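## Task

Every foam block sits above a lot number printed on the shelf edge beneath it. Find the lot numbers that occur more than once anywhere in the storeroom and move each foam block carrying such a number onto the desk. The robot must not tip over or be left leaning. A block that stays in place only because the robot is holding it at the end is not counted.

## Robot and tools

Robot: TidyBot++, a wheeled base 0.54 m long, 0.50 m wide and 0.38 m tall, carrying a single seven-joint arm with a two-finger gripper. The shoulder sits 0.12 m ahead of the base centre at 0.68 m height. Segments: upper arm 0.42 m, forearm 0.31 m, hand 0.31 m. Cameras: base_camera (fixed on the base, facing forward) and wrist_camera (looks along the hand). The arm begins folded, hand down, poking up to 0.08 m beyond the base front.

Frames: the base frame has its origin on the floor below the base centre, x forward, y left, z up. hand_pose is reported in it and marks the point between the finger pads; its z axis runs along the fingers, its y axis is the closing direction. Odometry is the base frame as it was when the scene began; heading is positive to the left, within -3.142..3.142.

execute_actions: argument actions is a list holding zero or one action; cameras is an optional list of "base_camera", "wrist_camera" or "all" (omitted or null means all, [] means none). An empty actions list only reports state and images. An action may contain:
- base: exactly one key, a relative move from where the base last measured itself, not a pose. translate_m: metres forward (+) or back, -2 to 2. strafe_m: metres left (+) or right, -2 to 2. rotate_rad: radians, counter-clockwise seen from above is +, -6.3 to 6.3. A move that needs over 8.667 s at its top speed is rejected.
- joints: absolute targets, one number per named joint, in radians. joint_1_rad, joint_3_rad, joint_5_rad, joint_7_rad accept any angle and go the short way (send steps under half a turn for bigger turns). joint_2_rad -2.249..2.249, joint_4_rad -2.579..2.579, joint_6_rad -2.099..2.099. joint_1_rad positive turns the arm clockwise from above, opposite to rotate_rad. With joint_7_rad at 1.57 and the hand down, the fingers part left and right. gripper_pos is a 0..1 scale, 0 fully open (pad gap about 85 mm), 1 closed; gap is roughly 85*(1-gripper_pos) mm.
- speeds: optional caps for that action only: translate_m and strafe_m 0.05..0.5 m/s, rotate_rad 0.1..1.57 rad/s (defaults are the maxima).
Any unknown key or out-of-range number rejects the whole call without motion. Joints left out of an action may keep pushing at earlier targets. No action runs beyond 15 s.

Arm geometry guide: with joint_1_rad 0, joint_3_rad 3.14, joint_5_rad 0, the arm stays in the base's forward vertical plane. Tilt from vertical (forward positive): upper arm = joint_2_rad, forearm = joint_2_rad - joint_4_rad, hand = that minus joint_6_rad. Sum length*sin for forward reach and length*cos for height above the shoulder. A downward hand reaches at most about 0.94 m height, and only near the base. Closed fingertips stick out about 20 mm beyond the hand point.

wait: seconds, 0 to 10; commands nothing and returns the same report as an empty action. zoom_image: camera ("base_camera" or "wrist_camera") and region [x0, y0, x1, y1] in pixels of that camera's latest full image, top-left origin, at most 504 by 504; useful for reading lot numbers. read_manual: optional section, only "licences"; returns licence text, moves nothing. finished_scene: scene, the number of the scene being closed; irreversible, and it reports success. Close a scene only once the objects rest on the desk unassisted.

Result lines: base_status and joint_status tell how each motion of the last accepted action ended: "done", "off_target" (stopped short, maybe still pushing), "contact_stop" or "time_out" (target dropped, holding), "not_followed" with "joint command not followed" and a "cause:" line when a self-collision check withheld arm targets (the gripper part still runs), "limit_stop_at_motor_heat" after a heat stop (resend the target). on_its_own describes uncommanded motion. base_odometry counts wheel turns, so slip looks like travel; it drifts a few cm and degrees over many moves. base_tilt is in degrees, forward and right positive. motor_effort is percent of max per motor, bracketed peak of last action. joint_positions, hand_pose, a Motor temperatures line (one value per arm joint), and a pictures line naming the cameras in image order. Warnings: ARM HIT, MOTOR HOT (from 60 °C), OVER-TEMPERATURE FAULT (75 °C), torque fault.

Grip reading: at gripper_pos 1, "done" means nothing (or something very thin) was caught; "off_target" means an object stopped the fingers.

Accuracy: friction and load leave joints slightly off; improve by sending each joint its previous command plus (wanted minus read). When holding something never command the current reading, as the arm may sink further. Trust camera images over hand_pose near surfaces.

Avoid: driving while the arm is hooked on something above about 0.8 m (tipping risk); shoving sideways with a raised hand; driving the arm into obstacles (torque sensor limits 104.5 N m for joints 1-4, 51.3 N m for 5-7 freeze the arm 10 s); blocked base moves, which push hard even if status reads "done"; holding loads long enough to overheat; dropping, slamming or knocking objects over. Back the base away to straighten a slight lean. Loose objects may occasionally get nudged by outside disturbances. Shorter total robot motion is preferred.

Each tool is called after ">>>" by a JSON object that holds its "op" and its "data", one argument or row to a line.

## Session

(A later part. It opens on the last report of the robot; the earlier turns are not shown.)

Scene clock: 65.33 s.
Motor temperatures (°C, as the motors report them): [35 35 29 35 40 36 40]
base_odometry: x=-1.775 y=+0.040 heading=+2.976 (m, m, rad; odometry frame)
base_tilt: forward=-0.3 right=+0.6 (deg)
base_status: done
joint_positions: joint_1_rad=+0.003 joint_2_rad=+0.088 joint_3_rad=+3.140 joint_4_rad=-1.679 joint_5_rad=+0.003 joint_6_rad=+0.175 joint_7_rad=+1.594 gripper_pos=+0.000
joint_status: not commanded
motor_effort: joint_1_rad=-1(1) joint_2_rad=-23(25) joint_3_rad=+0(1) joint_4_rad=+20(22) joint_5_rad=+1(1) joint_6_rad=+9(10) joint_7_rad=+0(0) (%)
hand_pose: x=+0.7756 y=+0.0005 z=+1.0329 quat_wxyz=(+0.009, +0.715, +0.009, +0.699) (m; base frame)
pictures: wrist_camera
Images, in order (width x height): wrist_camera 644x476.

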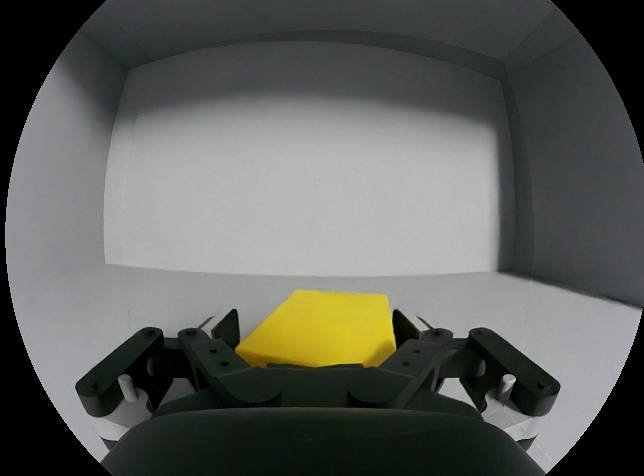

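Place 0.3 m further along u than the first.

>>> {"op": "execute_actions", "data": {
  "actions": [
    {"joints":{"gripper_pos":1}}
  ],
  "cameras": []
}}

>>> {"op": "execute_actions", "data": {
  "actions": [
    {"joints":{"joint_4_rad":-1.6}}
  ],
  "cameras": []
}}

>>> {"op": "execute_actions", "data": {
  "actions": [
    {"base":{"translate_m":-0.5}}
  ],
  "cameras": []
}}

>>> {"op": "execute_actions", "data": {
  "actions": [
    {"base":{"strafe_m":-0.19},"joints":{"joint_2_rad":-0.3,"joint_4_rad":-1.9,"joint_6_rad":0.03}}
  ],
  "cameras": []
}}

>>> {"op": "execute_actions", "data": {
  "actions": [
    {"base":{"translate_m":-0.89},"joints":{"joint_1_rad":1.57}}
  ],
  "cameras": []
}}

>>> {"op": "execute_actions", "data": {
  "actions": [
    {"base":{"strafe_m":-0.2},"joints":{"joint_2_rad":0.75,"joint_4_rad":-1.14,"joint_6_rad":0.45}}
  ],
  "cameras": []
}}

>>> {"op": "execute_actions", "data": {
  "actions": [
    {"joints":{"joint_2_rad":0.88}}
  ],
  "cameras": ["wrist_camera"]
}}

>>> {"op": "execute_actions", "data": {
  "actions": [
    {"joints":{"gripper_pos":0}}
  ],
  "cameras": []
}}

>>> {"op": "execute_actions", "data": {
  "actions": [
    {"base":{"strafe_m":0.15},"joints":{"joint_2_rad":0.8}}
  ],
  "cameras": []
}}

>>> {"op": "execute_actions", "data": {
  "actions": [
    {"joints":{"joint_2_rad":-0.31,"joint_4_rad":-2.51,"joint_6_rad":0.3}}
  ],
  "cameras": []
}}

>>> {"op": "execute_actions", "data": {
  "actions": [
    {"base":{"rotate_rad":3.14},"joints":{"joint_1_rad":0}}
  ]
}}

Scene clock: 68.80 s.
Motor temperatures (°C, as the motors report them): [35 35 29 35 40 36 40]
base_odometry: x=-1.774 y=+0.040 heading=+2.976 (m, m, rad; odometry frame)
base_tilt: forward=-0.3 right=+0.6 (deg)
base_status: not commanded
joint_positions: joint_1_rad=+0.003 joint_2_rad=+0.088 joint_3_rad=+3.140 joint_4_rad=-1.676 joint_5_rad=+0.003 joint_6_rad=+0.178 joint_7_rad=+1.594 gripper_pos=+0.328
joint_status: gripper_pos off_target (ended at +0.328, target +1.000)
motor_effort: joint_1_rad=-1(2) joint_2_rad=-24(23) joint_3_rad=+0(1) joint_4_rad=+21(21) joint_5_rad=+1(1) joint_6_rad=+9(9) joint_7_rad=+0(0) (%)
hand_pose: x=+0.7758 y=+0.0005 z=+1.0357 quat_wxyz=(+0.010, +0.713, +0.009, +0.702) (m; base frame)
pictures: none
No camera images: the call's "cameras" was empty. Leave "cameras" out to get every camera's image.

Scene clock: 69.60 s.
Motor temperatures (°C, as the motors report them): [35 35 29 35 40 36 40]
base_odometry: x=-1.774 y=+0.040 heading=+2.976 (m, m, rad; odometry frame)
base_tilt: forward=-0.3 right=+0.6 (deg)
base_status: not commanded
joint_positions: joint_1_rad=+0.003 joint_2_rad=+0.088 joint_3_rad=+3.140 joint_4_rad=-1.616 joint_5_rad=+0.003 joint_6_rad=+0.178 joint_7_rad=+1.594 gripper_pos=+0.328
joint_status: all done
motor_effort: joint_1_rad=-1(0) joint_2_rad=-23(24) joint_3_rad=+0(0) joint_4_rad=+21(22) joint_5_rad=+1(1) joint_6_rad=+9(10) joint_7_rad=+0(0) (%)
hand_pose: x=+0.7786 y=+0.0005 z=+1.0728 quat_wxyz=(+0.010, +0.691, +0.009, +0.722) (m; base frame)
pictures: none
No camera images: the call's "cameras" was empty. Leave "cameras" out to get every camera's image.

Scene clock: 72.10 s.
Motor temperatures (°C, as the motors report them): [35 35 29 35 40 36 40]
base_odometry: x=-1.281 y=-0.043 heading=+2.975 (m, m, rad; odometry frame)
base_tilt: forward=-0.3 right=+0.6 (deg)
base_status: done
joint_positions: joint_1_rad=+0.003 joint_2_rad=+0.088 joint_3_rad=+3.140 joint_4_rad=-1.616 joint_5_rad=+0.003 joint_6_rad=+0.178 joint_7_rad=+1.594 gripper_pos=+0.328
joint_status: not commanded
motor_effort: joint_1_rad=+0(2) joint_2_rad=-23(27) joint_3_rad=+0(3) joint_4_rad=+20(23) joint_5_rad=+1(1) joint_6_rad=+9(10) joint_7_rad=+0(0) (%)
hand_pose: x=+0.7783 y=+0.0005 z=+1.0732 quat_wxyz=(+0.010, +0.691, +0.009, +0.723) (m; base frame)
pictures: none
No camera images: the call's "cameras" was empty. Leave "cameras" out to get every camera's image.

Scene clock: 73.70 s.
Motor temperatures (°C, as the motors report them): [35 35 29 35 40 36 40]
base_odometry: x=-1.250 y=+0.145 heading=+2.975 (m, m, rad; odometry frame)
base_tilt: forward=-0.3 right=+0.6 (deg)
base_status: done
joint_positions: joint_1_rad=+0.003 joint_2_rad=-0.294 joint_3_rad=+3.142 joint_4_rad=-1.879 joint_5_rad=+0.003 joint_6_rad=+0.056 joint_7_rad=+1.594 gripper_pos=+0.328
joint_status: all done
motor_effort: joint_1_rad=+0(3) joint_2_rad=-11(24) joint_3_rad=+0(2) joint_4_rad=+22(22) joint_5_rad=+1(1) joint_6_rad=+9(9) joint_7_rad=+0(0) (%)
hand_pose: x=+0.6223 y=-0.0003 z=+1.0931 quat_wxyz=(+0.011, +0.692, +0.008, +0.722) (m; base frame)
pictures: none
No camera images: the call's "cameras" was empty. Leave "cameras" out to get every camera's image.

Scene clock: 76.83 s.
Motor temperatures (°C, as the motors report them): [35 35 29 35 40 36 40]
base_odometry: x=-0.372 y=-0.003 heading=+2.975 (m, m, rad; odometry frame)
base_tilt: forward=-0.4 right=+0.6 (deg)
base_status: done
joint_positions: joint_1_rad=+1.558 joint_2_rad=-0.294 joint_3_rad=+3.142 joint_4_rad=-1.881 joint_5_rad=+0.003 joint_6_rad=+0.054 joint_7_rad=+1.594 gripper_pos=+0.328
joint_status: all done
motor_effort: joint_1_rad=-1(2) joint_2_rad=-11(14) joint_3_rad=+0(1) joint_4_rad=+21(22) joint_5_rad=+1(0) joint_6_rad=+10(11) joint_7_rad=+0(0) (%)
hand_pose: x=+0.1264 y=-0.5036 z=+1.0911 quat_wxyz=(+0.513, +0.500, -0.481, +0.506) (m; base frame)
pictures: none
No camera images: the call's "cameras" was empty. Leave "cameras" out to get every camera's image.

Scene clock: 79.17 s.
Motor temperatures (°C, as the motors report them): [35 35 29 35 40 36 40]
base_odometry: x=-0.339 y=+0.195 heading=+2.975 (m, m, rad; odometry frame)
base_tilt: forward=-0.3 right=+0.6 (deg)
base_status: done
joint_positions: joint_1_rad=+1.558 joint_2_rad=+0.748 joint_3_rad=+3.142 joint_4_rad=-1.166 joint_5_rad=+0.003 joint_6_rad=+0.417 joint_7_rad=+1.594 gripper_pos=+0.328
joint_status: all done
motor_effort: joint_1_rad=+0(0) joint_2_rad=-42(44) joint_3_rad=+0(0) joint_4_rad=+21(23) joint_5_rad=+1(1) joint_6_rad=+9(11) joint_7_rad=+0(0) (%)
hand_pose: x=+0.1317 y=-0.8926 z=+0.9074 quat_wxyz=(+0.522, +0.491, -0.471, +0.515) (m; base frame)
pictures: none
No camera images: the call's "cameras" was empty. Leave "cameras" out to get every camera's image.

Scene clock: 80.53 s.
Motor temperatures (°C, as the motors report them): [35 35 29 35 40 36 40]
base_odometry: x=-0.339 y=+0.195 heading=+2.975 (m, m, rad; odometry frame)
base_tilt: forward=-0.4 right=+0.6 (deg)
base_status: not commanded
joint_positions: joint_1_rad=+1.558 joint_2_rad=+0.888 joint_3_rad=+3.142 joint_4_rad=-1.156 joint_5_rad=+0.003 joint_6_rad=+0.424 joint_7_rad=+1.594 gripper_pos=+0.328
joint_status: all done
motor_effort: joint_1_rad=+0(0) joint_2_rad=-44(50) joint_3_rad=+0(1) joint_4_rad=+19(22) joint_5_rad=+1(1) joint_6_rad=+9(11) joint_7_rad=+0(0) (%)
hand_pose: x=+0.1320 y=-0.9170 z=+0.7884 quat_wxyz=(+0.491, +0.522, -0.502, +0.484) (m; base frame)
pictures: wrist_camera
Images, in order (width x height): wrist_camera 644x476.

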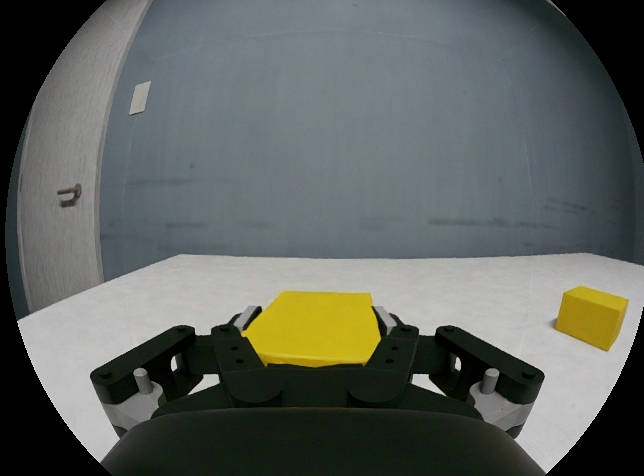

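Scene clock: 81.63 s.
Motor temperatures (°C, as the motors report them): [35 35 29 35 40 36 40]
base_odometry: x=-0.339 y=+0.195 heading=+2.975 (m, m, rad; odometry frame)
base_tilt: forward=-0.3 right=+0.6 (deg)
base_status: not commanded
joint_positions: joint_1_rad=+1.558 joint_2_rad=+0.888 joint_3_rad=+3.142 joint_4_rad=-1.156 joint_5_rad=+0.003 joint_6_rad=+0.424 joint_7_rad=+1.594 gripper_pos=+0.000
joint_status: all done
motor_effort: joint_1_rad=+0(1) joint_2_rad=-44(46) joint_3_rad=-1(0) joint_4_rad=+19(20) joint_5_rad=+1(1) joint_6_rad=+9(10) joint_7_rad=+0(0) (%)
hand_pose: x=+0.1320 y=-0.9170 z=+0.7884 quat_wxyz=(+0.491, +0.522, -0.502, +0.484) (m; base frame)
pictures: none
No camera images: the call's "cameras" was empty. Leave "cameras" out to get every camera's image.

Scene clock: 83.10 s.
Motor temperatures (°C, as the motors report them): [35 35 29 35 40 36 40]
base_odometry: x=-0.363 y=+0.047 heading=+2.975 (m, m, rad; odometry frame)
base_tilt: forward=-0.4 right=+0.6 (deg)
base_status: done
joint_positions: joint_1_rad=+1.560 joint_2_rad=+0.796 joint_3_rad=+3.142 joint_4_rad=-1.152 joint_5_rad=+0.003 joint_6_rad=+0.424 joint_7_rad=+1.594 gripper_pos=+0.000
joint_status: all done
motor_effort: joint_1_rad=+0(3) joint_2_rad=-42(48) joint_3_rad=-1(2) joint_4_rad=+20(21) joint_5_rad=+1(1) joint_6_rad=+9(10) joint_7_rad=+0(0) (%)
hand_pose: x=+0.1307 y=-0.9038 z=+0.8745 quat_wxyz=(+0.515, +0.498, -0.479, +0.508) (m; base frame)
pictures: none
No camera images: the call's "cameras" was empty. Leave "cameras" out to get every camera's image.

Scene clock: 85.73 s.
Motor temperatures (°C, as the motors report them): [35 35 29 35 40 36 40]
base_odometry: x=-0.363 y=+0.047 heading=+2.975 (m, m, rad; odometry frame)
base_tilt: forward=-0.3 right=+0.6 (deg)
base_status: not commanded
joint_positions: joint_1_rad=+1.560 joint_2_rad=-0.298 joint_3_rad=+3.142 joint_4_rad=-2.491 joint_5_rad=+0.003 joint_6_rad=+0.328 joint_7_rad=+1.594 gripper_pos=+0.000
joint_status: all done
motor_effort: joint_1_rad=+0(0) joint_2_rad=-7(44) joint_3_rad=+0(0) joint_4_rad=+17(20) joint_5_rad=+0(1) joint_6_rad=+9(9) joint_7_rad=+0(0) (%)
hand_pose: x=+0.1253 y=-0.4298 z=+0.8105 quat_wxyz=(+0.424, +0.579, -0.557, +0.418) (m; base frame)
pictures: none
No camera images: the call's "cameras" was empty. Leave "cameras" out to get every camera's image.

Scene clock: 89.07 s.
Motor temperatures (°C, as the motors report them): [35 35 29 35 40 36 40]
base_odometry: x=-0.363 y=+0.047 heading=-0.168 (m, m, rad; odometry frame)
base_tilt: forward=-0.3 right=+0.6 (deg)
base_status: done
joint_positions: joint_1_rad=+0.012 joint_2_rad=-0.298 joint_3_rad=+3.142 joint_4_rad=-2.491 joint_5_rad=+0.003 joint_6_rad=+0.328 joint_7_rad=+1.594 gripper_pos=+0.000
joint_status: all done
motor_effort: joint_1_rad=-1(1) joint_2_rad=-7(8) joint_3_rad=+0(2) joint_4_rad=+18(18) joint_5_rad=+1(1) joint_6_rad=+9(9) joint_7_rad=+0(0) (%)
hand_pose: x=+0.5488 y=-0.0036 z=+0.8105 quat_wxyz=(+0.011, +0.803, +0.006, +0.596) (m; base frame)
pictures: base_camera, wrist_camera
Images, in order (width x height): base_camera 644x364, wrist_camera 644x476.

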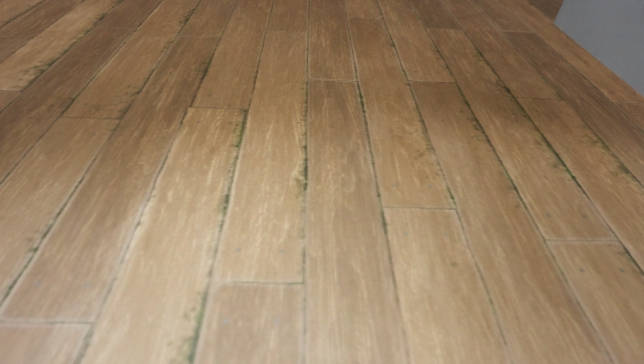

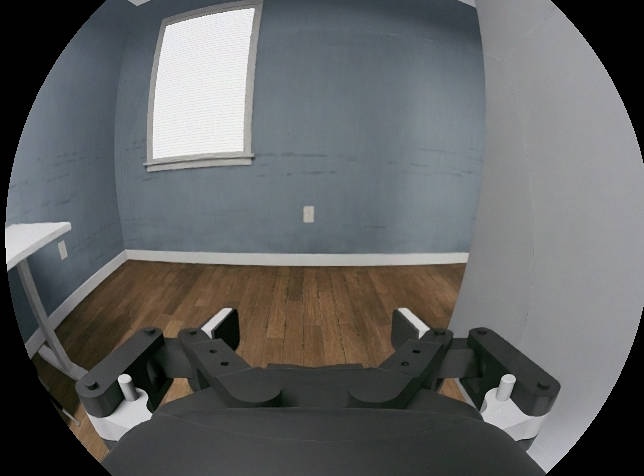

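>>> {"op": "execute_actions", "data": {
  "actions": [
    {"base":{"translate_m":1.6}}
  ],
  "cameras": ["base_camera"]
}}

>>> {"op": "execute_actions", "data": {
  "actions": [
    {"base":{"rotate_rad":-1.57}}
  ]
}}

Scene clock: 93.80 s.
Motor temperatures (°C, as the motors report them): [35 35 29 35 40 36 40]
base_odometry: x=+1.214 y=-0.220 heading=-0.168 (m, m, rad; odometry frame)
base_tilt: forward=-0.3 right=+0.6 (deg)
base_status: done
joint_positions: joint_1_rad=+0.012 joint_2_rad=-0.301 joint_3_rad=+3.142 joint_4_rad=-2.492 joint_5_rad=+0.003 joint_6_rad=+0.327 joint_7_rad=+1.594 gripper_pos=+0.000
joint_status: not commanded
motor_effort: joint_1_rad=+0(1) joint_2_rad=-7(9) joint_3_rad=+1(1) joint_4_rad=+18(18) joint_5_rad=+1(1) joint_6_rad=+9(10) joint_7_rad=+0(0) (%)
hand_pose: x=+0.5481 y=-0.0036 z=+0.8113 quat_wxyz=(+0.011, +0.803, +0.006, +0.597) (m; base frame)
pictures: base_camera
Images, in order (width x height): base_camera 644x364.

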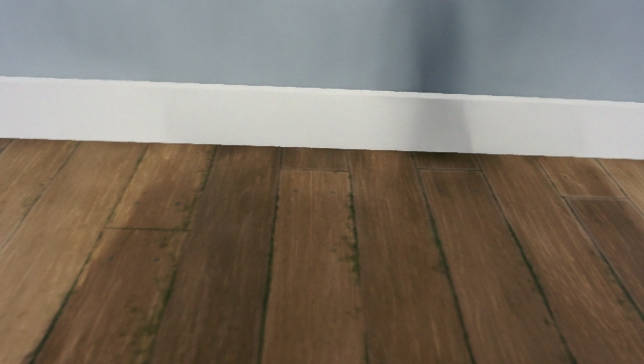

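Scene clock: 96.13 s.
Motor temperatures (°C, as the motors report them): [35 35 29 35 40 36 40]
base_odometry: x=+1.215 y=-0.220 heading=-1.738 (m, m, rad; odometry frame)
base_tilt: forward=-0.3 right=+0.6 (deg)
base_status: done
joint_positions: joint_1_rad=+0.011 joint_2_rad=-0.301 joint_3_rad=+3.142 joint_4_rad=-2.492 joint_5_rad=+0.003 joint_6_rad=+0.327 joint_7_rad=+1.594 gripper_pos=+0.000
joint_status: not commanded
motor_effort: joint_1_rad=+0(1) joint_2_rad=-7(8) joint_3_rad=+0(2) joint_4_rad=+17(18) joint_5_rad=+1(1) joint_6_rad=+8(9) joint_7_rad=+0(0) (%)
hand_pose: x=+0.5481 y=-0.0034 z=+0.8113 quat_wxyz=(+0.011, +0.803, +0.006, +0.597) (m; base frame)
pictures: base_camera, wrist_camera
Images, in order (width x height): base_camera 644x364, wrist_camera 644x476.

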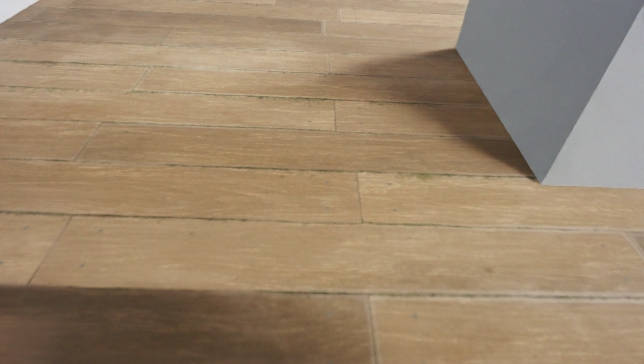

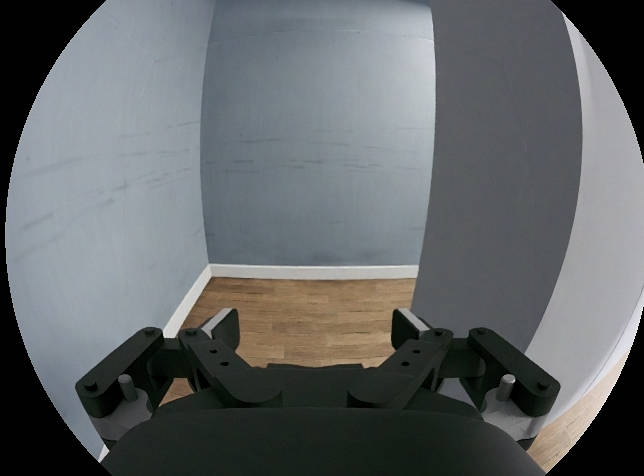

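>>> {"op": "execute_actions", "data": {
  "actions": [
    {"base":{"strafe_m":0.17}}
  ],
  "cameras": []
}}

>>> {"op": "execute_actions", "data": {
  "actions": [
    {"base":{"translate_m":1.4}}
  ],
  "cameras": ["base_camera"]
}}

>>> {"op": "execute_actions", "data": {
  "actions": [
    {"base":{"rotate_rad":-1.6}}
  ]
}}

Scene clock: 97.90 s.
Motor temperatures (°C, as the motors report them): [35 35 29 35 40 36 40]
base_odometry: x=+1.382 y=-0.248 heading=-1.739 (m, m, rad; odometry frame)
base_tilt: forward=-0.4 right=+0.6 (deg)
base_status: done
joint_positions: joint_1_rad=+0.011 joint_2_rad=-0.301 joint_3_rad=+3.142 joint_4_rad=-2.492 joint_5_rad=+0.003 joint_6_rad=+0.327 joint_7_rad=+1.594 gripper_pos=+0.000
joint_status: not commanded
motor_effort: joint_1_rad=-1(0) joint_2_rad=-7(7) joint_3_rad=+1(2) joint_4_rad=+18(18) joint_5_rad=+1(0) joint_6_rad=+9(9) joint_7_rad=+0(0) (%)
hand_pose: x=+0.5481 y=-0.0032 z=+0.8113 quat_wxyz=(+0.011, +0.803, +0.006, +0.597) (m; base frame)
pictures: none
No camera images: the call's "cameras" was empty. Leave "cameras" out to get every camera's image.

Scene clock: 102.07 s.
Motor temperatures (°C, as the motors report them): [35 35 29 35 40 36 40]
base_odometry: x=+1.149 y=-1.629 heading=-1.738 (m, m, rad; odometry frame)
base_tilt: forward=-0.3 right=+0.6 (deg)
base_status: done
joint_positions: joint_1_rad=+0.011 joint_2_rad=-0.303 joint_3_rad=+3.142 joint_4_rad=-2.492 joint_5_rad=+0.003 joint_6_rad=+0.327 joint_7_rad=+1.594 gripper_pos=+0.000
joint_status: not commanded
motor_effort: joint_1_rad=+0(1) joint_2_rad=-7(10) joint_3_rad=+0(1) joint_4_rad=+18(19) joint_5_rad=+1(1) joint_6_rad=+8(8) joint_7_rad=+0(1) (%)
hand_pose: x=+0.5477 y=-0.0031 z=+0.8116 quat_wxyz=(+0.011, +0.802, +0.006, +0.597) (m; base frame)
pictures: base_camera
Images, in order (width x height): base_camera 644x364.

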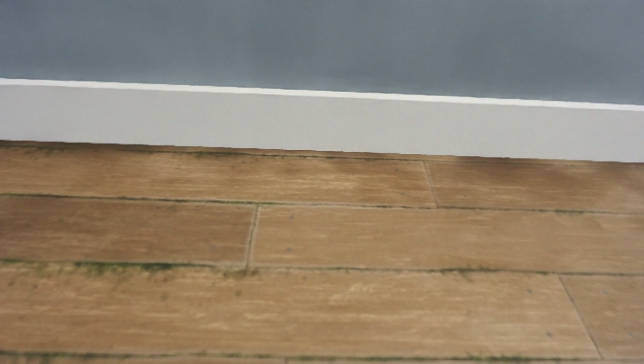

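Scene clock: 104.37 s.
Motor temperatures (°C, as the motors report them): [35 35 29 35 40 36 40]
base_odometry: x=+1.150 y=-1.629 heading=+2.945 (m, m, rad; odometry frame)
base_tilt: forward=-0.3 right=+0.6 (deg)
base_status: done
joint_positions: joint_1_rad=+0.011 joint_2_rad=-0.303 joint_3_rad=+3.142 joint_4_rad=-2.492 joint_5_rad=+0.003 joint_6_rad=+0.327 joint_7_rad=+1.594 gripper_pos=+0.000
joint_status: not commanded
motor_effort: joint_1_rad=+0(1) joint_2_rad=-7(8) joint_3_rad=+0(2) joint_4_rad=+18(18) joint_5_rad=+1(0) joint_6_rad=+9(9) joint_7_rad=+0(0) (%)
hand_pose: x=+0.5477 y=-0.0030 z=+0.8116 quat_wxyz=(+0.011, +0.802, +0.006, +0.597) (m; base frame)
pictures: base_camera, wrist_camera
Images, in order (width x height): base_camera 644x364, wrist_camera 644x476.

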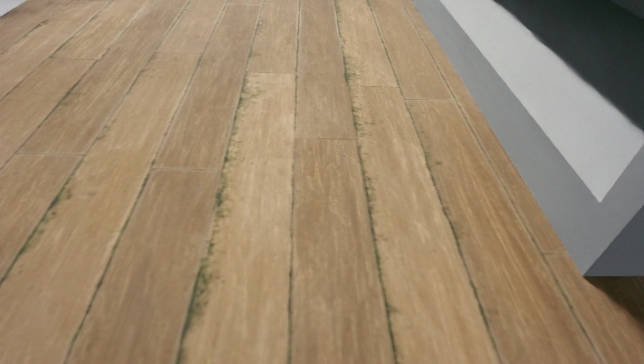

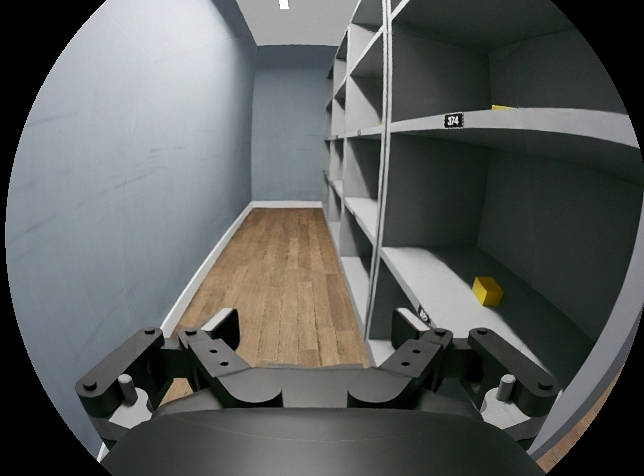

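>>> {"op": "execute_actions", "data": {
  "actions": [
    {"base":{"rotate_rad":0.03}}
  ],
  "cameras": []
}}

>>> {"op": "execute_actions", "data": {
  "actions": [
    {"base":{"strafe_m":0.3}}
  ],
  "cameras": []
}}

>>> {"op": "execute_actions", "data": {
  "actions": [
    {"base":{"translate_m":0.8},"joints":{"joint_1_rad":1.57,"joint_6_rad":0.0}}
  ]
}}

>>> {"op": "execute_actions", "data": {
  "actions": [
    {"base":{"translate_m":0.93}}
  ]
}}

>>> {"op": "execute_actions", "data": {
  "actions": [
    {"base":{"translate_m":0.93}}
  ]
}}

>>> {"op": "execute_actions", "data": {
  "actions": [
    {"base":{"translate_m":0.93}}
  ]
}}

Scene clock: 105.20 s.
Motor temperatures (°C, as the motors report them): [35 35 29 35 40 36 40]
base_odometry: x=+1.150 y=-1.629 heading=+2.975 (m, m, rad; odometry frame)
base_tilt: forward=-0.3 right=+0.6 (deg)
base_status: done
joint_positions: joint_1_rad=+0.010 joint_2_rad=-0.303 joint_3_rad=+3.142 joint_4_rad=-2.492 joint_5_rad=+0.003 joint_6_rad=+0.327 joint_7_rad=+1.594 gripper_pos=+0.000
joint_status: not commanded
motor_effort: joint_1_rad=+0(1) joint_2_rad=-8(7) joint_3_rad=+0(2) joint_4_rad=+18(18) joint_5_rad=+1(1) joint_6_rad=+9(9) joint_7_rad=-1(1) (%)
hand_pose: x=+0.5477 y=-0.0025 z=+0.8116 quat_wxyz=(+0.010, +0.802, +0.007, +0.597) (m; base frame)
pictures: none
No camera images: the call's "cameras" was empty. Leave "cameras" out to get every camera's image.

Scene clock: 107.10 s.
Motor temperatures (°C, as the motors report them): [35 35 29 35 40 36 40]
base_odometry: x=+1.099 y=-1.925 heading=+2.975 (m, m, rad; odometry frame)
base_tilt: forward=-0.3 right=+0.6 (deg)
base_status: done
joint_positions: joint_1_rad=+0.010 joint_2_rad=-0.303 joint_3_rad=+3.141 joint_4_rad=-2.492 joint_5_rad=+0.003 joint_6_rad=+0.327 joint_7_rad=+1.594 gripper_pos=+0.000
joint_status: not commanded
motor_effort: joint_1_rad=+0(1) joint_2_rad=-8(8) joint_3_rad=+0(2) joint_4_rad=+18(18) joint_5_rad=+1(1) joint_6_rad=+9(9) joint_7_rad=+0(0) (%)
hand_pose: x=+0.5477 y=-0.0025 z=+0.8116 quat_wxyz=(+0.010, +0.802, +0.007, +0.597) (m; base frame)
pictures: none
No camera images: the call's "cameras" was empty. Leave "cameras" out to get every camera's image.

Scene clock: 110.07 s.
Motor temperatures (°C, as the motors report them): [35 35 29 35 40 36 40]
base_odometry: x=+0.310 y=-1.792 heading=+2.975 (m, m, rad; odometry frame)
base_tilt: forward=-0.3 right=+0.6 (deg)
base_status: done
joint_positions: joint_1_rad=+1.553 joint_2_rad=-0.304 joint_3_rad=+3.141 joint_4_rad=-2.493 joint_5_rad=+0.003 joint_6_rad=+0.030 joint_7_rad=+1.594 gripper_pos=+0.000
joint_status: all done
motor_effort: joint_1_rad=+0(1) joint_2_rad=-7(7) joint_3_rad=+0(1) joint_4_rad=+16(19) joint_5_rad=+1(1) joint_6_rad=+7(9) joint_7_rad=+0(0) (%)
hand_pose: x=+0.1275 y=-0.3891 z=+0.7284 quat_wxyz=(+0.335, +0.637, -0.609, +0.332) (m; base frame)
pictures: base_camera, wrist_camera
Images, in order (width x height): base_camera 644x364, wrist_camera 644x476.

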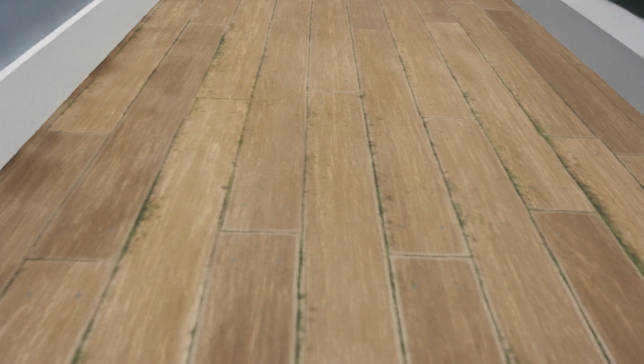

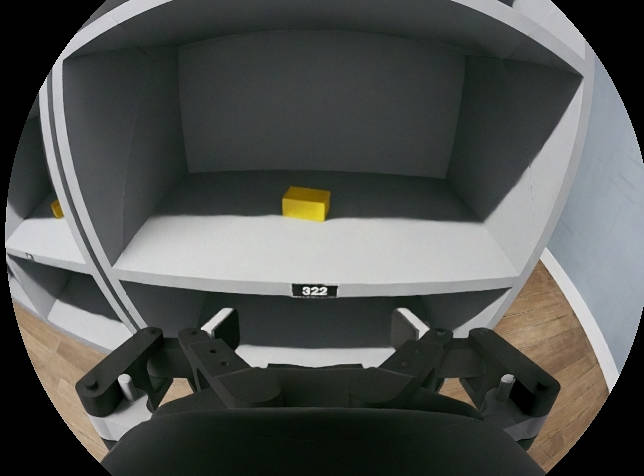

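Scene clock: 113.30 s.
Motor temperatures (°C, as the motors report them): [35 35 29 35 40 36 40]
base_odometry: x=-0.607 y=-1.639 heading=+2.975 (m, m, rad; odometry frame)
base_tilt: forward=-0.4 right=+0.6 (deg)
base_status: done
joint_positions: joint_1_rad=+1.554 joint_2_rad=-0.304 joint_3_rad=+3.141 joint_4_rad=-2.493 joint_5_rad=+0.003 joint_6_rad=+0.029 joint_7_rad=+1.594 gripper_pos=+0.000
joint_status: not commanded
motor_effort: joint_1_rad=+0(0) joint_2_rad=-7(7) joint_3_rad=+0(1) joint_4_rad=+17(17) joint_5_rad=+1(1) joint_6_rad=+7(8) joint_7_rad=+0(0) (%)
hand_pose: x=+0.1271 y=-0.3891 z=+0.7283 quat_wxyz=(+0.335, +0.637, -0.610, +0.332) (m; base frame)
pictures: base_camera, wrist_camera
Images, in order (width x height): base_camera 644x364, wrist_camera 644x476.

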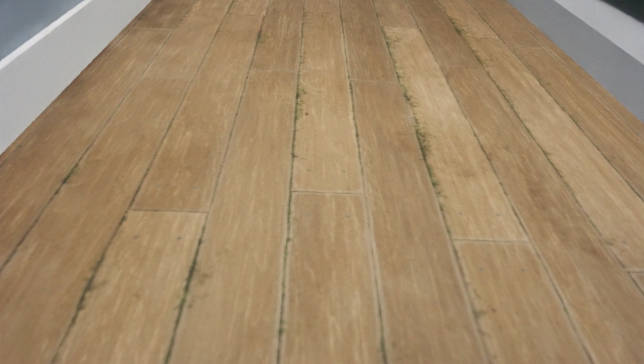

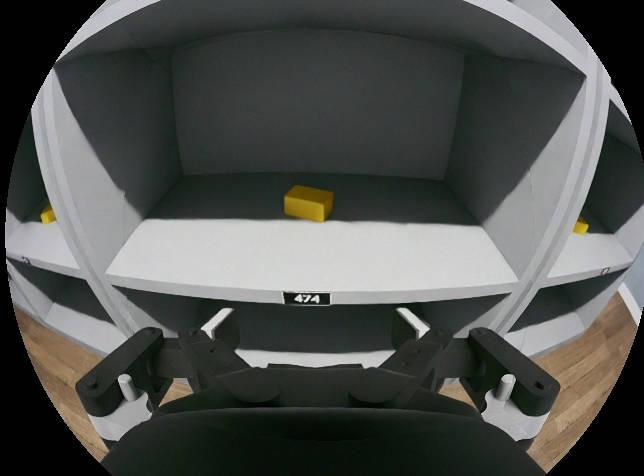

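Scene clock: 116.53 s.
Motor temperatures (°C, as the motors report them): [35 35 29 35 40 36 40]
base_odometry: x=-1.524 y=-1.485 heading=+2.975 (m, m, rad; odometry frame)
base_tilt: forward=-0.3 right=+0.6 (deg)
base_status: done
joint_positions: joint_1_rad=+1.554 joint_2_rad=-0.304 joint_3_rad=+3.141 joint_4_rad=-2.493 joint_5_rad=+0.003 joint_6_rad=+0.029 joint_7_rad=+1.594 gripper_pos=+0.000
joint_status: not commanded
motor_effort: joint_1_rad=-1(0) joint_2_rad=-6(7) joint_3_rad=+0(2) joint_4_rad=+17(17) joint_5_rad=+1(1) joint_6_rad=+8(8) joint_7_rad=+0(0) (%)
hand_pose: x=+0.1269 y=-0.3891 z=+0.7283 quat_wxyz=(+0.335, +0.637, -0.610, +0.332) (m; base frame)
pictures: base_camera, wrist_camera
Images, in order (width x height): base_camera 644x364, wrist_camera 644x476.

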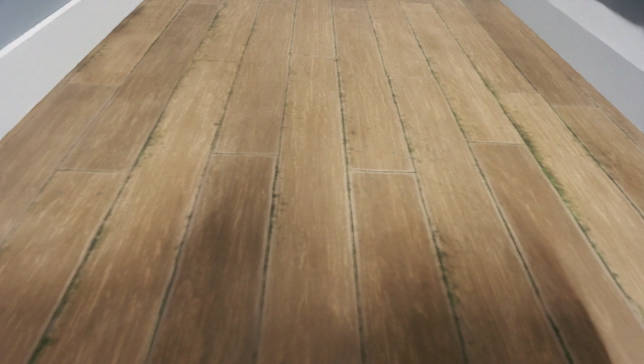

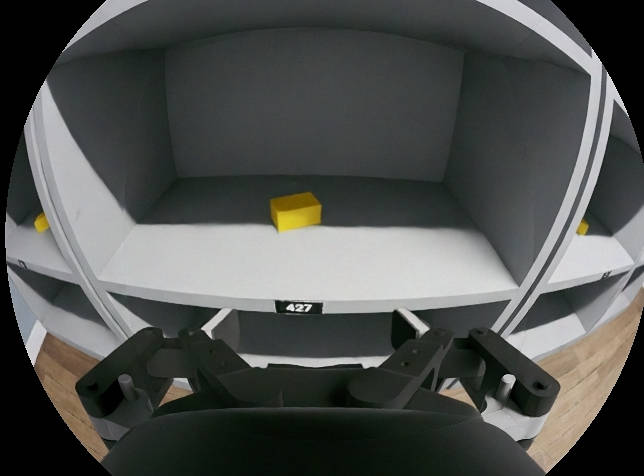

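Scene clock: 119.77 s.
Motor temperatures (°C, as the motors report them): [35 35 29 35 40 36 40]
base_odometry: x=-2.442 y=-1.332 heading=+2.976 (m, m, rad; odometry frame)
base_tilt: forward=-0.3 right=+0.6 (deg)
base_status: done
joint_positions: joint_1_rad=+1.555 joint_2_rad=-0.304 joint_3_rad=+3.141 joint_4_rad=-2.493 joint_5_rad=+0.003 joint_6_rad=+0.029 joint_7_rad=+1.594 gripper_pos=+0.000
joint_status: not commanded
motor_effort: joint_1_rad=+0(0) joint_2_rad=-6(6) joint_3_rad=+1(1) joint_4_rad=+17(17) joint_5_rad=+1(1) joint_6_rad=+8(7) joint_7_rad=+0(0) (%)
hand_pose: x=+0.1267 y=-0.3891 z=+0.7283 quat_wxyz=(+0.335, +0.637, -0.610, +0.332) (m; base frame)
pictures: base_camera, wrist_camera
Images, in order (width x height): base_camera 644x364, wrist_camera 644x476.

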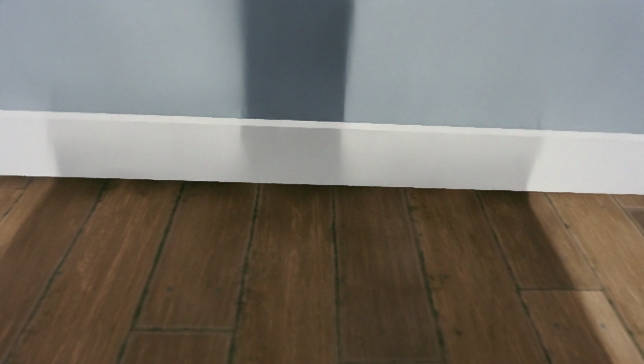

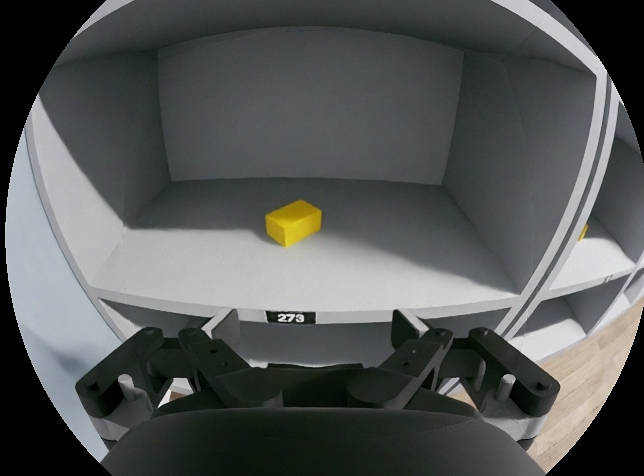

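Lower: 322, 474, 427, 273. Now tops on the way back.

>>> {"op": "execute_actions", "data": {
  "actions": [
    {"base":{"strafe_m":0.1},"joints":{"joint_6_rad":0.6}}
  ],
  "cameras": ["wrist_camera"]
}}

>>> {"op": "execute_actions", "data": {
  "actions": [
    {"base":{"translate_m":-0.93}}
  ],
  "cameras": ["wrist_camera"]
}}

>>> {"op": "execute_actions", "data": {
  "actions": [
    {"base":{"translate_m":-0.93}}
  ],
  "cameras": ["wrist_camera"]
}}

>>> {"op": "execute_actions", "data": {
  "actions": [
    {"base":{"translate_m":-0.93}}
  ]
}}

Scene clock: 121.27 s.
Motor temperatures (°C, as the motors report them): [35 35 29 35 40 36 40]
base_odometry: x=-2.458 y=-1.431 heading=+2.976 (m, m, rad; odometry frame)
base_tilt: forward=-0.3 right=+0.6 (deg)
base_status: done
joint_positions: joint_1_rad=+1.555 joint_2_rad=-0.313 joint_3_rad=+3.141 joint_4_rad=-2.497 joint_5_rad=+0.003 joint_6_rad=+0.596 joint_7_rad=+1.594 gripper_pos=+0.000
joint_status: all done
motor_effort: joint_1_rad=-1(0) joint_2_rad=-8(9) joint_3_rad=+0(1) joint_4_rad=+18(19) joint_5_rad=+1(0) joint_6_rad=+8(9) joint_7_rad=+0(0) (%)
hand_pose: x=+0.1281 y=-0.4386 z=+0.8955 quat_wxyz=(+0.497, +0.515, -0.493, +0.494) (m; base frame)
pictures: wrist_camera
Images, in order (width x height): wrist_camera 644x476.

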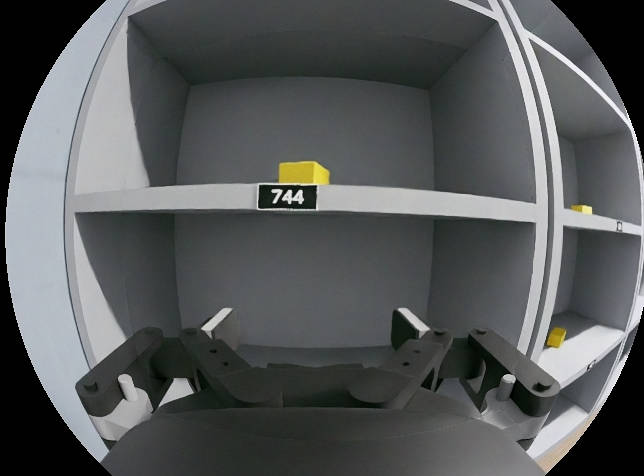

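Scene clock: 124.50 s.
Motor temperatures (°C, as the motors report them): [35 35 29 35 40 36 40]
base_odometry: x=-1.541 y=-1.585 heading=+2.975 (m, m, rad; odometry frame)
base_tilt: forward=-0.4 right=+0.6 (deg)
base_status: done
joint_positions: joint_1_rad=+1.555 joint_2_rad=-0.313 joint_3_rad=+3.141 joint_4_rad=-2.497 joint_5_rad=+0.003 joint_6_rad=+0.596 joint_7_rad=+1.594 gripper_pos=+0.000
joint_status: not commanded
motor_effort: joint_1_rad=+0(1) joint_2_rad=-7(7) joint_3_rad=+1(2) joint_4_rad=+18(18) joint_5_rad=+1(0) joint_6_rad=+10(9) joint_7_rad=+0(0) (%)
hand_pose: x=+0.1279 y=-0.4386 z=+0.8955 quat_wxyz=(+0.498, +0.515, -0.493, +0.493) (m; base frame)
pictures: wrist_camera
Images, in order (width x height): wrist_camera 644x476.

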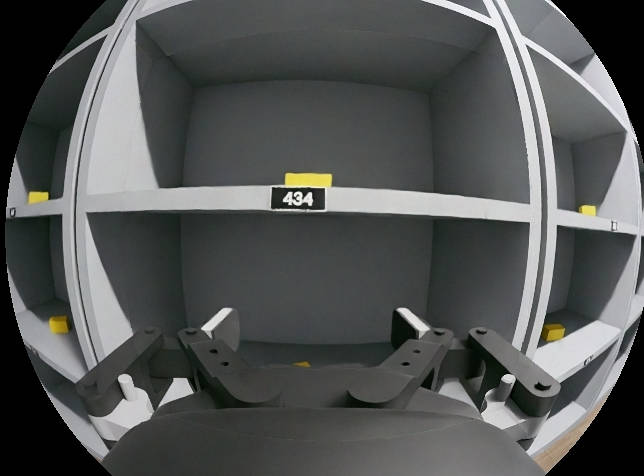

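Scene clock: 127.73 s.
Motor temperatures (°C, as the motors report them): [35 35 29 35 40 36 40]
base_odometry: x=-0.624 y=-1.739 heading=+2.975 (m, m, rad; odometry frame)
base_tilt: forward=-0.4 right=+0.6 (deg)
base_status: done
joint_positions: joint_1_rad=+1.556 joint_2_rad=-0.313 joint_3_rad=+3.141 joint_4_rad=-2.497 joint_5_rad=+0.003 joint_6_rad=+0.596 joint_7_rad=+1.594 gripper_pos=+0.000
joint_status: not commanded
motor_effort: joint_1_rad=+0(1) joint_2_rad=-7(7) joint_3_rad=+0(2) joint_4_rad=+18(18) joint_5_rad=+1(1) joint_6_rad=+9(9) joint_7_rad=+0(0) (%)
hand_pose: x=+0.1278 y=-0.4386 z=+0.8955 quat_wxyz=(+0.498, +0.515, -0.493, +0.493) (m; base frame)
pictures: wrist_camera
Images, in order (width x height): wrist_camera 644x476.

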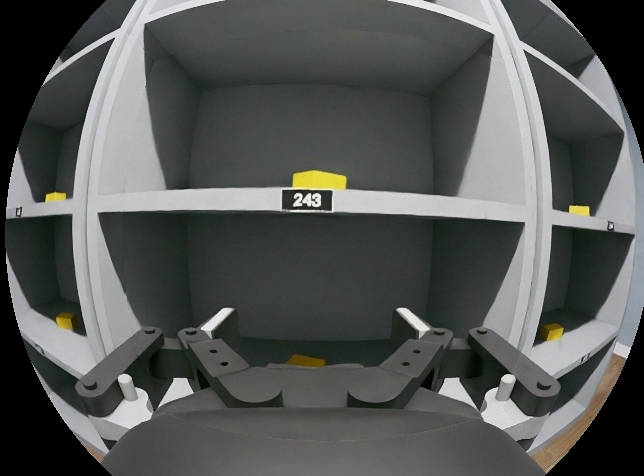

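Scene clock: 130.97 s.
Motor temperatures (°C, as the motors report them): [35 35 29 35 40 36 40]
base_odometry: x=+0.293 y=-1.893 heading=+2.975 (m, m, rad; odometry frame)
base_tilt: forward=-0.4 right=+0.6 (deg)
base_status: done
joint_positions: joint_1_rad=+1.556 joint_2_rad=-0.313 joint_3_rad=+3.141 joint_4_rad=-2.497 joint_5_rad=+0.003 joint_6_rad=+0.596 joint_7_rad=+1.594 gripper_pos=+0.000
joint_status: not commanded
motor_effort: joint_1_rad=+0(0) joint_2_rad=-7(7) joint_3_rad=+1(2) joint_4_rad=+18(18) joint_5_rad=+0(0) joint_6_rad=+9(10) joint_7_rad=+0(1) (%)
hand_pose: x=+0.1277 y=-0.4386 z=+0.8955 quat_wxyz=(+0.498, +0.515, -0.493, +0.493) (m; base frame)
pictures: base_camera, wrist_camera
Images, in order (width x height): base_camera 644x364, wrist_camera 644x476.

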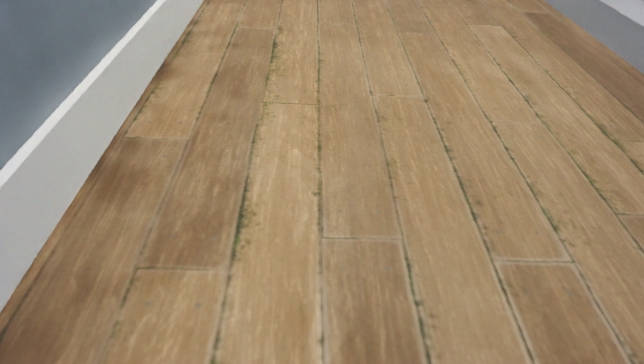

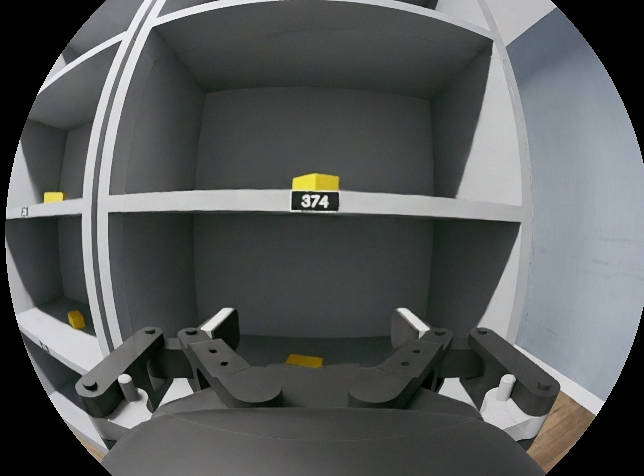

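Only unit 3 top needed.

>>> {"op": "execute_actions", "data": {
  "actions": [
    {"base":{"translate_m":1.88},"joints":{"joint_2_rad":-0.3,"joint_4_rad":-1.9,"joint_6_rad":0.03}}
  ],
  "cameras": []
}}

>>> {"op": "execute_actions", "data": {
  "actions": [
    {"joints":{"joint_2_rad":0.09,"joint_4_rad":-1.66,"joint_6_rad":0.2}}
  ],
  "cameras": ["wrist_camera"]
}}

Scene clock: 136.37 s.
Motor temperatures (°C, as the motors report them): [35 35 29 35 40 36 40]
base_odometry: x=-1.561 y=-1.582 heading=+2.975 (m, m, rad; odometry frame)
base_tilt: forward=-0.3 right=+0.6 (deg)
base_status: done
joint_positions: joint_1_rad=+1.558 joint_2_rad=-0.311 joint_3_rad=+3.141 joint_4_rad=-1.920 joint_5_rad=+0.003 joint_6_rad=+0.059 joint_7_rad=+1.594 gripper_pos=+0.000
joint_status: all done
motor_effort: joint_1_rad=+0(1) joint_2_rad=-10(11) joint_3_rad=+0(3) joint_4_rad=+21(21) joint_5_rad=+1(0) joint_6_rad=+9(9) joint_7_rad=+0(0) (%)
hand_pose: x=+0.1271 y=-0.4965 z=+1.0772 quat_wxyz=(+0.509, +0.504, -0.485, +0.502) (m; base frame)
pictures: none
No camera images: the call's "cameras" was empty. Leave "cameras" out to get every camera's image.

Scene clock: 137.90 s.
Motor temperatures (°C, as the motors report them): [35 35 29 35 40 36 40]
base_odometry: x=-1.561 y=-1.582 heading=+2.975 (m, m, rad; odometry frame)
base_tilt: forward=-0.3 right=+0.6 (deg)
base_status: not commanded
joint_positions: joint_1_rad=+1.558 joint_2_rad=+0.089 joint_3_rad=+3.141 joint_4_rad=-1.684 joint_5_rad=+0.003 joint_6_rad=+0.170 joint_7_rad=+1.594 gripper_pos=+0.000
joint_status: all done
motor_effort: joint_1_rad=+0(1) joint_2_rad=-23(24) joint_3_rad=+0(1) joint_4_rad=+21(22) joint_5_rad=+1(1) joint_6_rad=+9(9) joint_7_rad=+0(0) (%)
hand_pose: x=+0.1293 y=-0.6563 z=+1.0279 quat_wxyz=(+0.495, +0.518, -0.498, +0.489) (m; base frame)
pictures: wrist_camera
Images, in order (width x height): wrist_camera 644x476.

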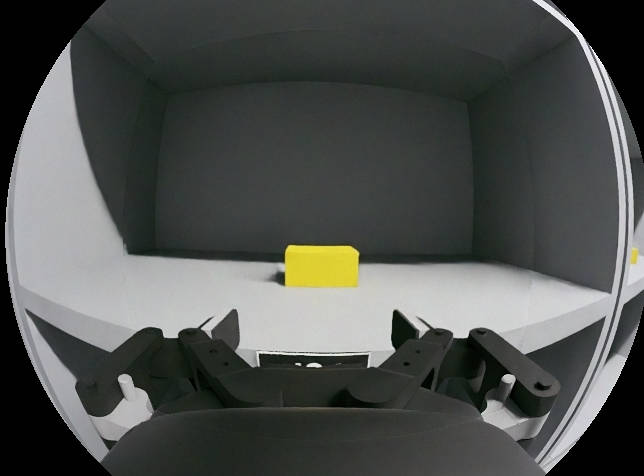

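>>> {"op": "execute_actions", "data": {
  "actions": [
    {"base":{"translate_m":0.012}}
  ],
  "cameras": []
}}

>>> {"op": "execute_actions", "data": {
  "actions": [
    {"base":{"strafe_m":-0.2},"speeds":{"strafe_m":0.08}}
  ],
  "cameras": ["wrist_camera"]
}}

Scene clock: 138.73 s.
Motor temperatures (°C, as the motors report them): [35 35 29 35 40 36 40]
base_odometry: x=-1.573 y=-1.580 heading=+2.976 (m, m, rad; odometry frame)
base_tilt: forward=-0.3 right=+0.6 (deg)
base_status: done
joint_positions: joint_1_rad=+1.561 joint_2_rad=+0.089 joint_3_rad=+3.139 joint_4_rad=-1.684 joint_5_rad=+0.003 joint_6_rad=+0.170 joint_7_rad=+1.594 gripper_pos=+0.000
joint_status: not commanded
motor_effort: joint_1_rad=-1(2) joint_2_rad=-23(23) joint_3_rad=+0(3) joint_4_rad=+21(21) joint_5_rad=+1(1) joint_6_rad=+9(9) joint_7_rad=+0(0) (%)
hand_pose: x=+0.1282 y=-0.6563 z=+1.0283 quat_wxyz=(+0.496, +0.517, -0.498, +0.489) (m; base frame)
pictures: none
No camera images: the call's "cameras" was empty. Leave "cameras" out to get every camera's image.

Scene clock: 141.77 s.
Motor temperatures (°C, as the motors report them): [35 35 29 35 40 36 40]
base_odometry: x=-1.540 y=-1.383 heading=+2.975 (m, m, rad; odometry frame)
base_tilt: forward=-0.3 right=+0.6 (deg)
base_status: done
joint_positions: joint_1_rad=+1.561 joint_2_rad=+0.085 joint_3_rad=+3.139 joint_4_rad=-1.680 joint_5_rad=+0.003 joint_6_rad=+0.173 joint_7_rad=+1.594 gripper_pos=+0.000
joint_status: not commanded
motor_effort: joint_1_rad=+0(1) joint_2_rad=-23(25) joint_3_rad=+0(1) joint_4_rad=+20(21) joint_5_rad=+1(1) joint_6_rad=+9(10) joint_7_rad=+0(0) (%)
hand_pose: x=+0.1282 y=-0.6554 z=+1.0336 quat_wxyz=(+0.498, +0.515, -0.495, +0.491) (m; base frame)
pictures: wrist_camera
Images, in order (width x height): wrist_camera 644x476.

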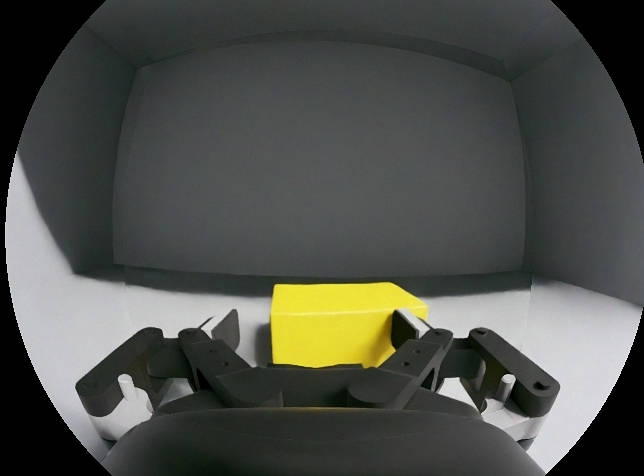

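>>> {"op": "execute_actions", "data": {
  "actions": [
    {"base":{"translate_m":-0.012}}
  ],
  "cameras": []
}}

>>> {"op": "execute_actions", "data": {
  "actions": [
    {"base":{"strafe_m":-0.07},"speeds":{"strafe_m":0.06}}
  ],
  "cameras": ["wrist_camera"]
}}

Scene clock: 142.57 s.
Motor temperatures (°C, as the motors report them): [35 35 29 35 40 36 40]
base_odometry: x=-1.528 y=-1.385 heading=+2.976 (m, m, rad; odometry frame)
base_tilt: forward=-0.4 right=+0.6 (deg)
base_status: done
joint_positions: joint_1_rad=+1.564 joint_2_rad=+0.085 joint_3_rad=+3.140 joint_4_rad=-1.680 joint_5_rad=+0.003 joint_6_rad=+0.173 joint_7_rad=+1.594 gripper_pos=+0.000
joint_status: not commanded
motor_effort: joint_1_rad=-1(2) joint_2_rad=-22(25) joint_3_rad=+0(2) joint_4_rad=+20(22) joint_5_rad=+1(1) joint_6_rad=+9(9) joint_7_rad=+0(0) (%)
hand_pose: x=+0.1258 y=-0.6555 z=+1.0337 quat_wxyz=(+0.499, +0.514, -0.496, +0.490) (m; base frame)
pictures: none
No camera images: the call's "cameras" was empty. Leave "cameras" out to get every camera's image.

Scene clock: 144.23 s.
Motor temperatures (°C, as the motors report them): [35 35 29 35 40 36 40]
base_odometry: x=-1.516 y=-1.315 heading=+2.975 (m, m, rad; odometry frame)
base_tilt: forward=-0.3 right=+0.6 (deg)
base_status: done
joint_positions: joint_1_rad=+1.564 joint_2_rad=+0.086 joint_3_rad=+3.140 joint_4_rad=-1.680 joint_5_rad=+0.003 joint_6_rad=+0.174 joint_7_rad=+1.594 gripper_pos=+0.000
joint_status: not commanded
motor_effort: joint_1_rad=-1(1) joint_2_rad=-23(26) joint_3_rad=+0(1) joint_4_rad=+20(22) joint_5_rad=+1(1) joint_6_rad=+9(9) joint_7_rad=+0(0) (%)
hand_pose: x=+0.1258 y=-0.6559 z=+1.0334 quat_wxyz=(+0.499, +0.514, -0.496, +0.490) (m; base frame)
pictures: wrist_camera
Images, in order (width x height): wrist_camera 644x476.

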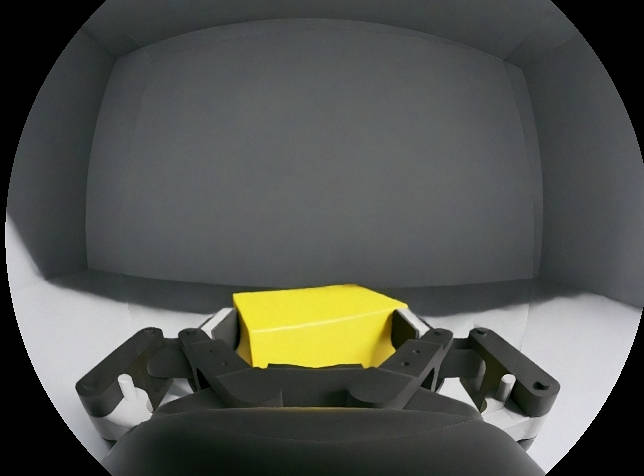

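>>> {"op": "execute_actions", "data": {
  "actions": [
    {"base":{"translate_m":0.03},"speeds":{"translate_m":0.05}}
  ],
  "cameras": []
}}

>>> {"op": "execute_actions", "data": {
  "actions": [
    {"base":{"strafe_m":-0.04},"speeds":{"strafe_m":0.05}}
  ],
  "cameras": ["wrist_camera"]
}}

Scene clock: 145.47 s.
Motor temperatures (°C, as the motors report them): [35 35 29 35 40 36 40]
base_odometry: x=-1.546 y=-1.310 heading=+2.975 (m, m, rad; odometry frame)
base_tilt: forward=-0.3 right=+0.6 (deg)
base_status: done
joint_positions: joint_1_rad=+1.565 joint_2_rad=+0.086 joint_3_rad=+3.140 joint_4_rad=-1.680 joint_5_rad=+0.003 joint_6_rad=+0.174 joint_7_rad=+1.594 gripper_pos=+0.000
joint_status: not commanded
motor_effort: joint_1_rad=+0(2) joint_2_rad=-23(24) joint_3_rad=+0(2) joint_4_rad=+21(21) joint_5_rad=+1(1) joint_6_rad=+9(10) joint_7_rad=+0(0) (%)
hand_pose: x=+0.1256 y=-0.6559 z=+1.0334 quat_wxyz=(+0.499, +0.514, -0.497, +0.490) (m; base frame)
pictures: none
No camera images: the call's "cameras" was empty. Leave "cameras" out to get every camera's image.

Scene clock: 146.73 s.
Motor temperatures (°C, as the motors report them): [35 35 29 35 40 36 40]
base_odometry: x=-1.539 y=-1.271 heading=+2.975 (m, m, rad; odometry frame)
base_tilt: forward=-0.3 right=+0.6 (deg)
base_status: done
joint_positions: joint_1_rad=+1.565 joint_2_rad=+0.087 joint_3_rad=+3.140 joint_4_rad=-1.679 joint_5_rad=+0.003 joint_6_rad=+0.174 joint_7_rad=+1.594 gripper_pos=+0.000
joint_status: not commanded
motor_effort: joint_1_rad=+0(1) joint_2_rad=-23(26) joint_3_rad=+0(1) joint_4_rad=+21(22) joint_5_rad=+1(1) joint_6_rad=+9(10) joint_7_rad=+0(0) (%)
hand_pose: x=+0.1256 y=-0.6561 z=+1.0335 quat_wxyz=(+0.499, +0.514, -0.496, +0.490) (m; base frame)
pictures: wrist_camera
Images, in order (width x height): wrist_camera 644x476.

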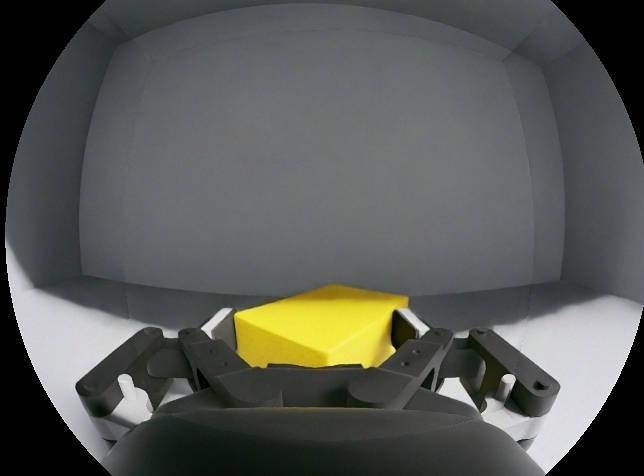

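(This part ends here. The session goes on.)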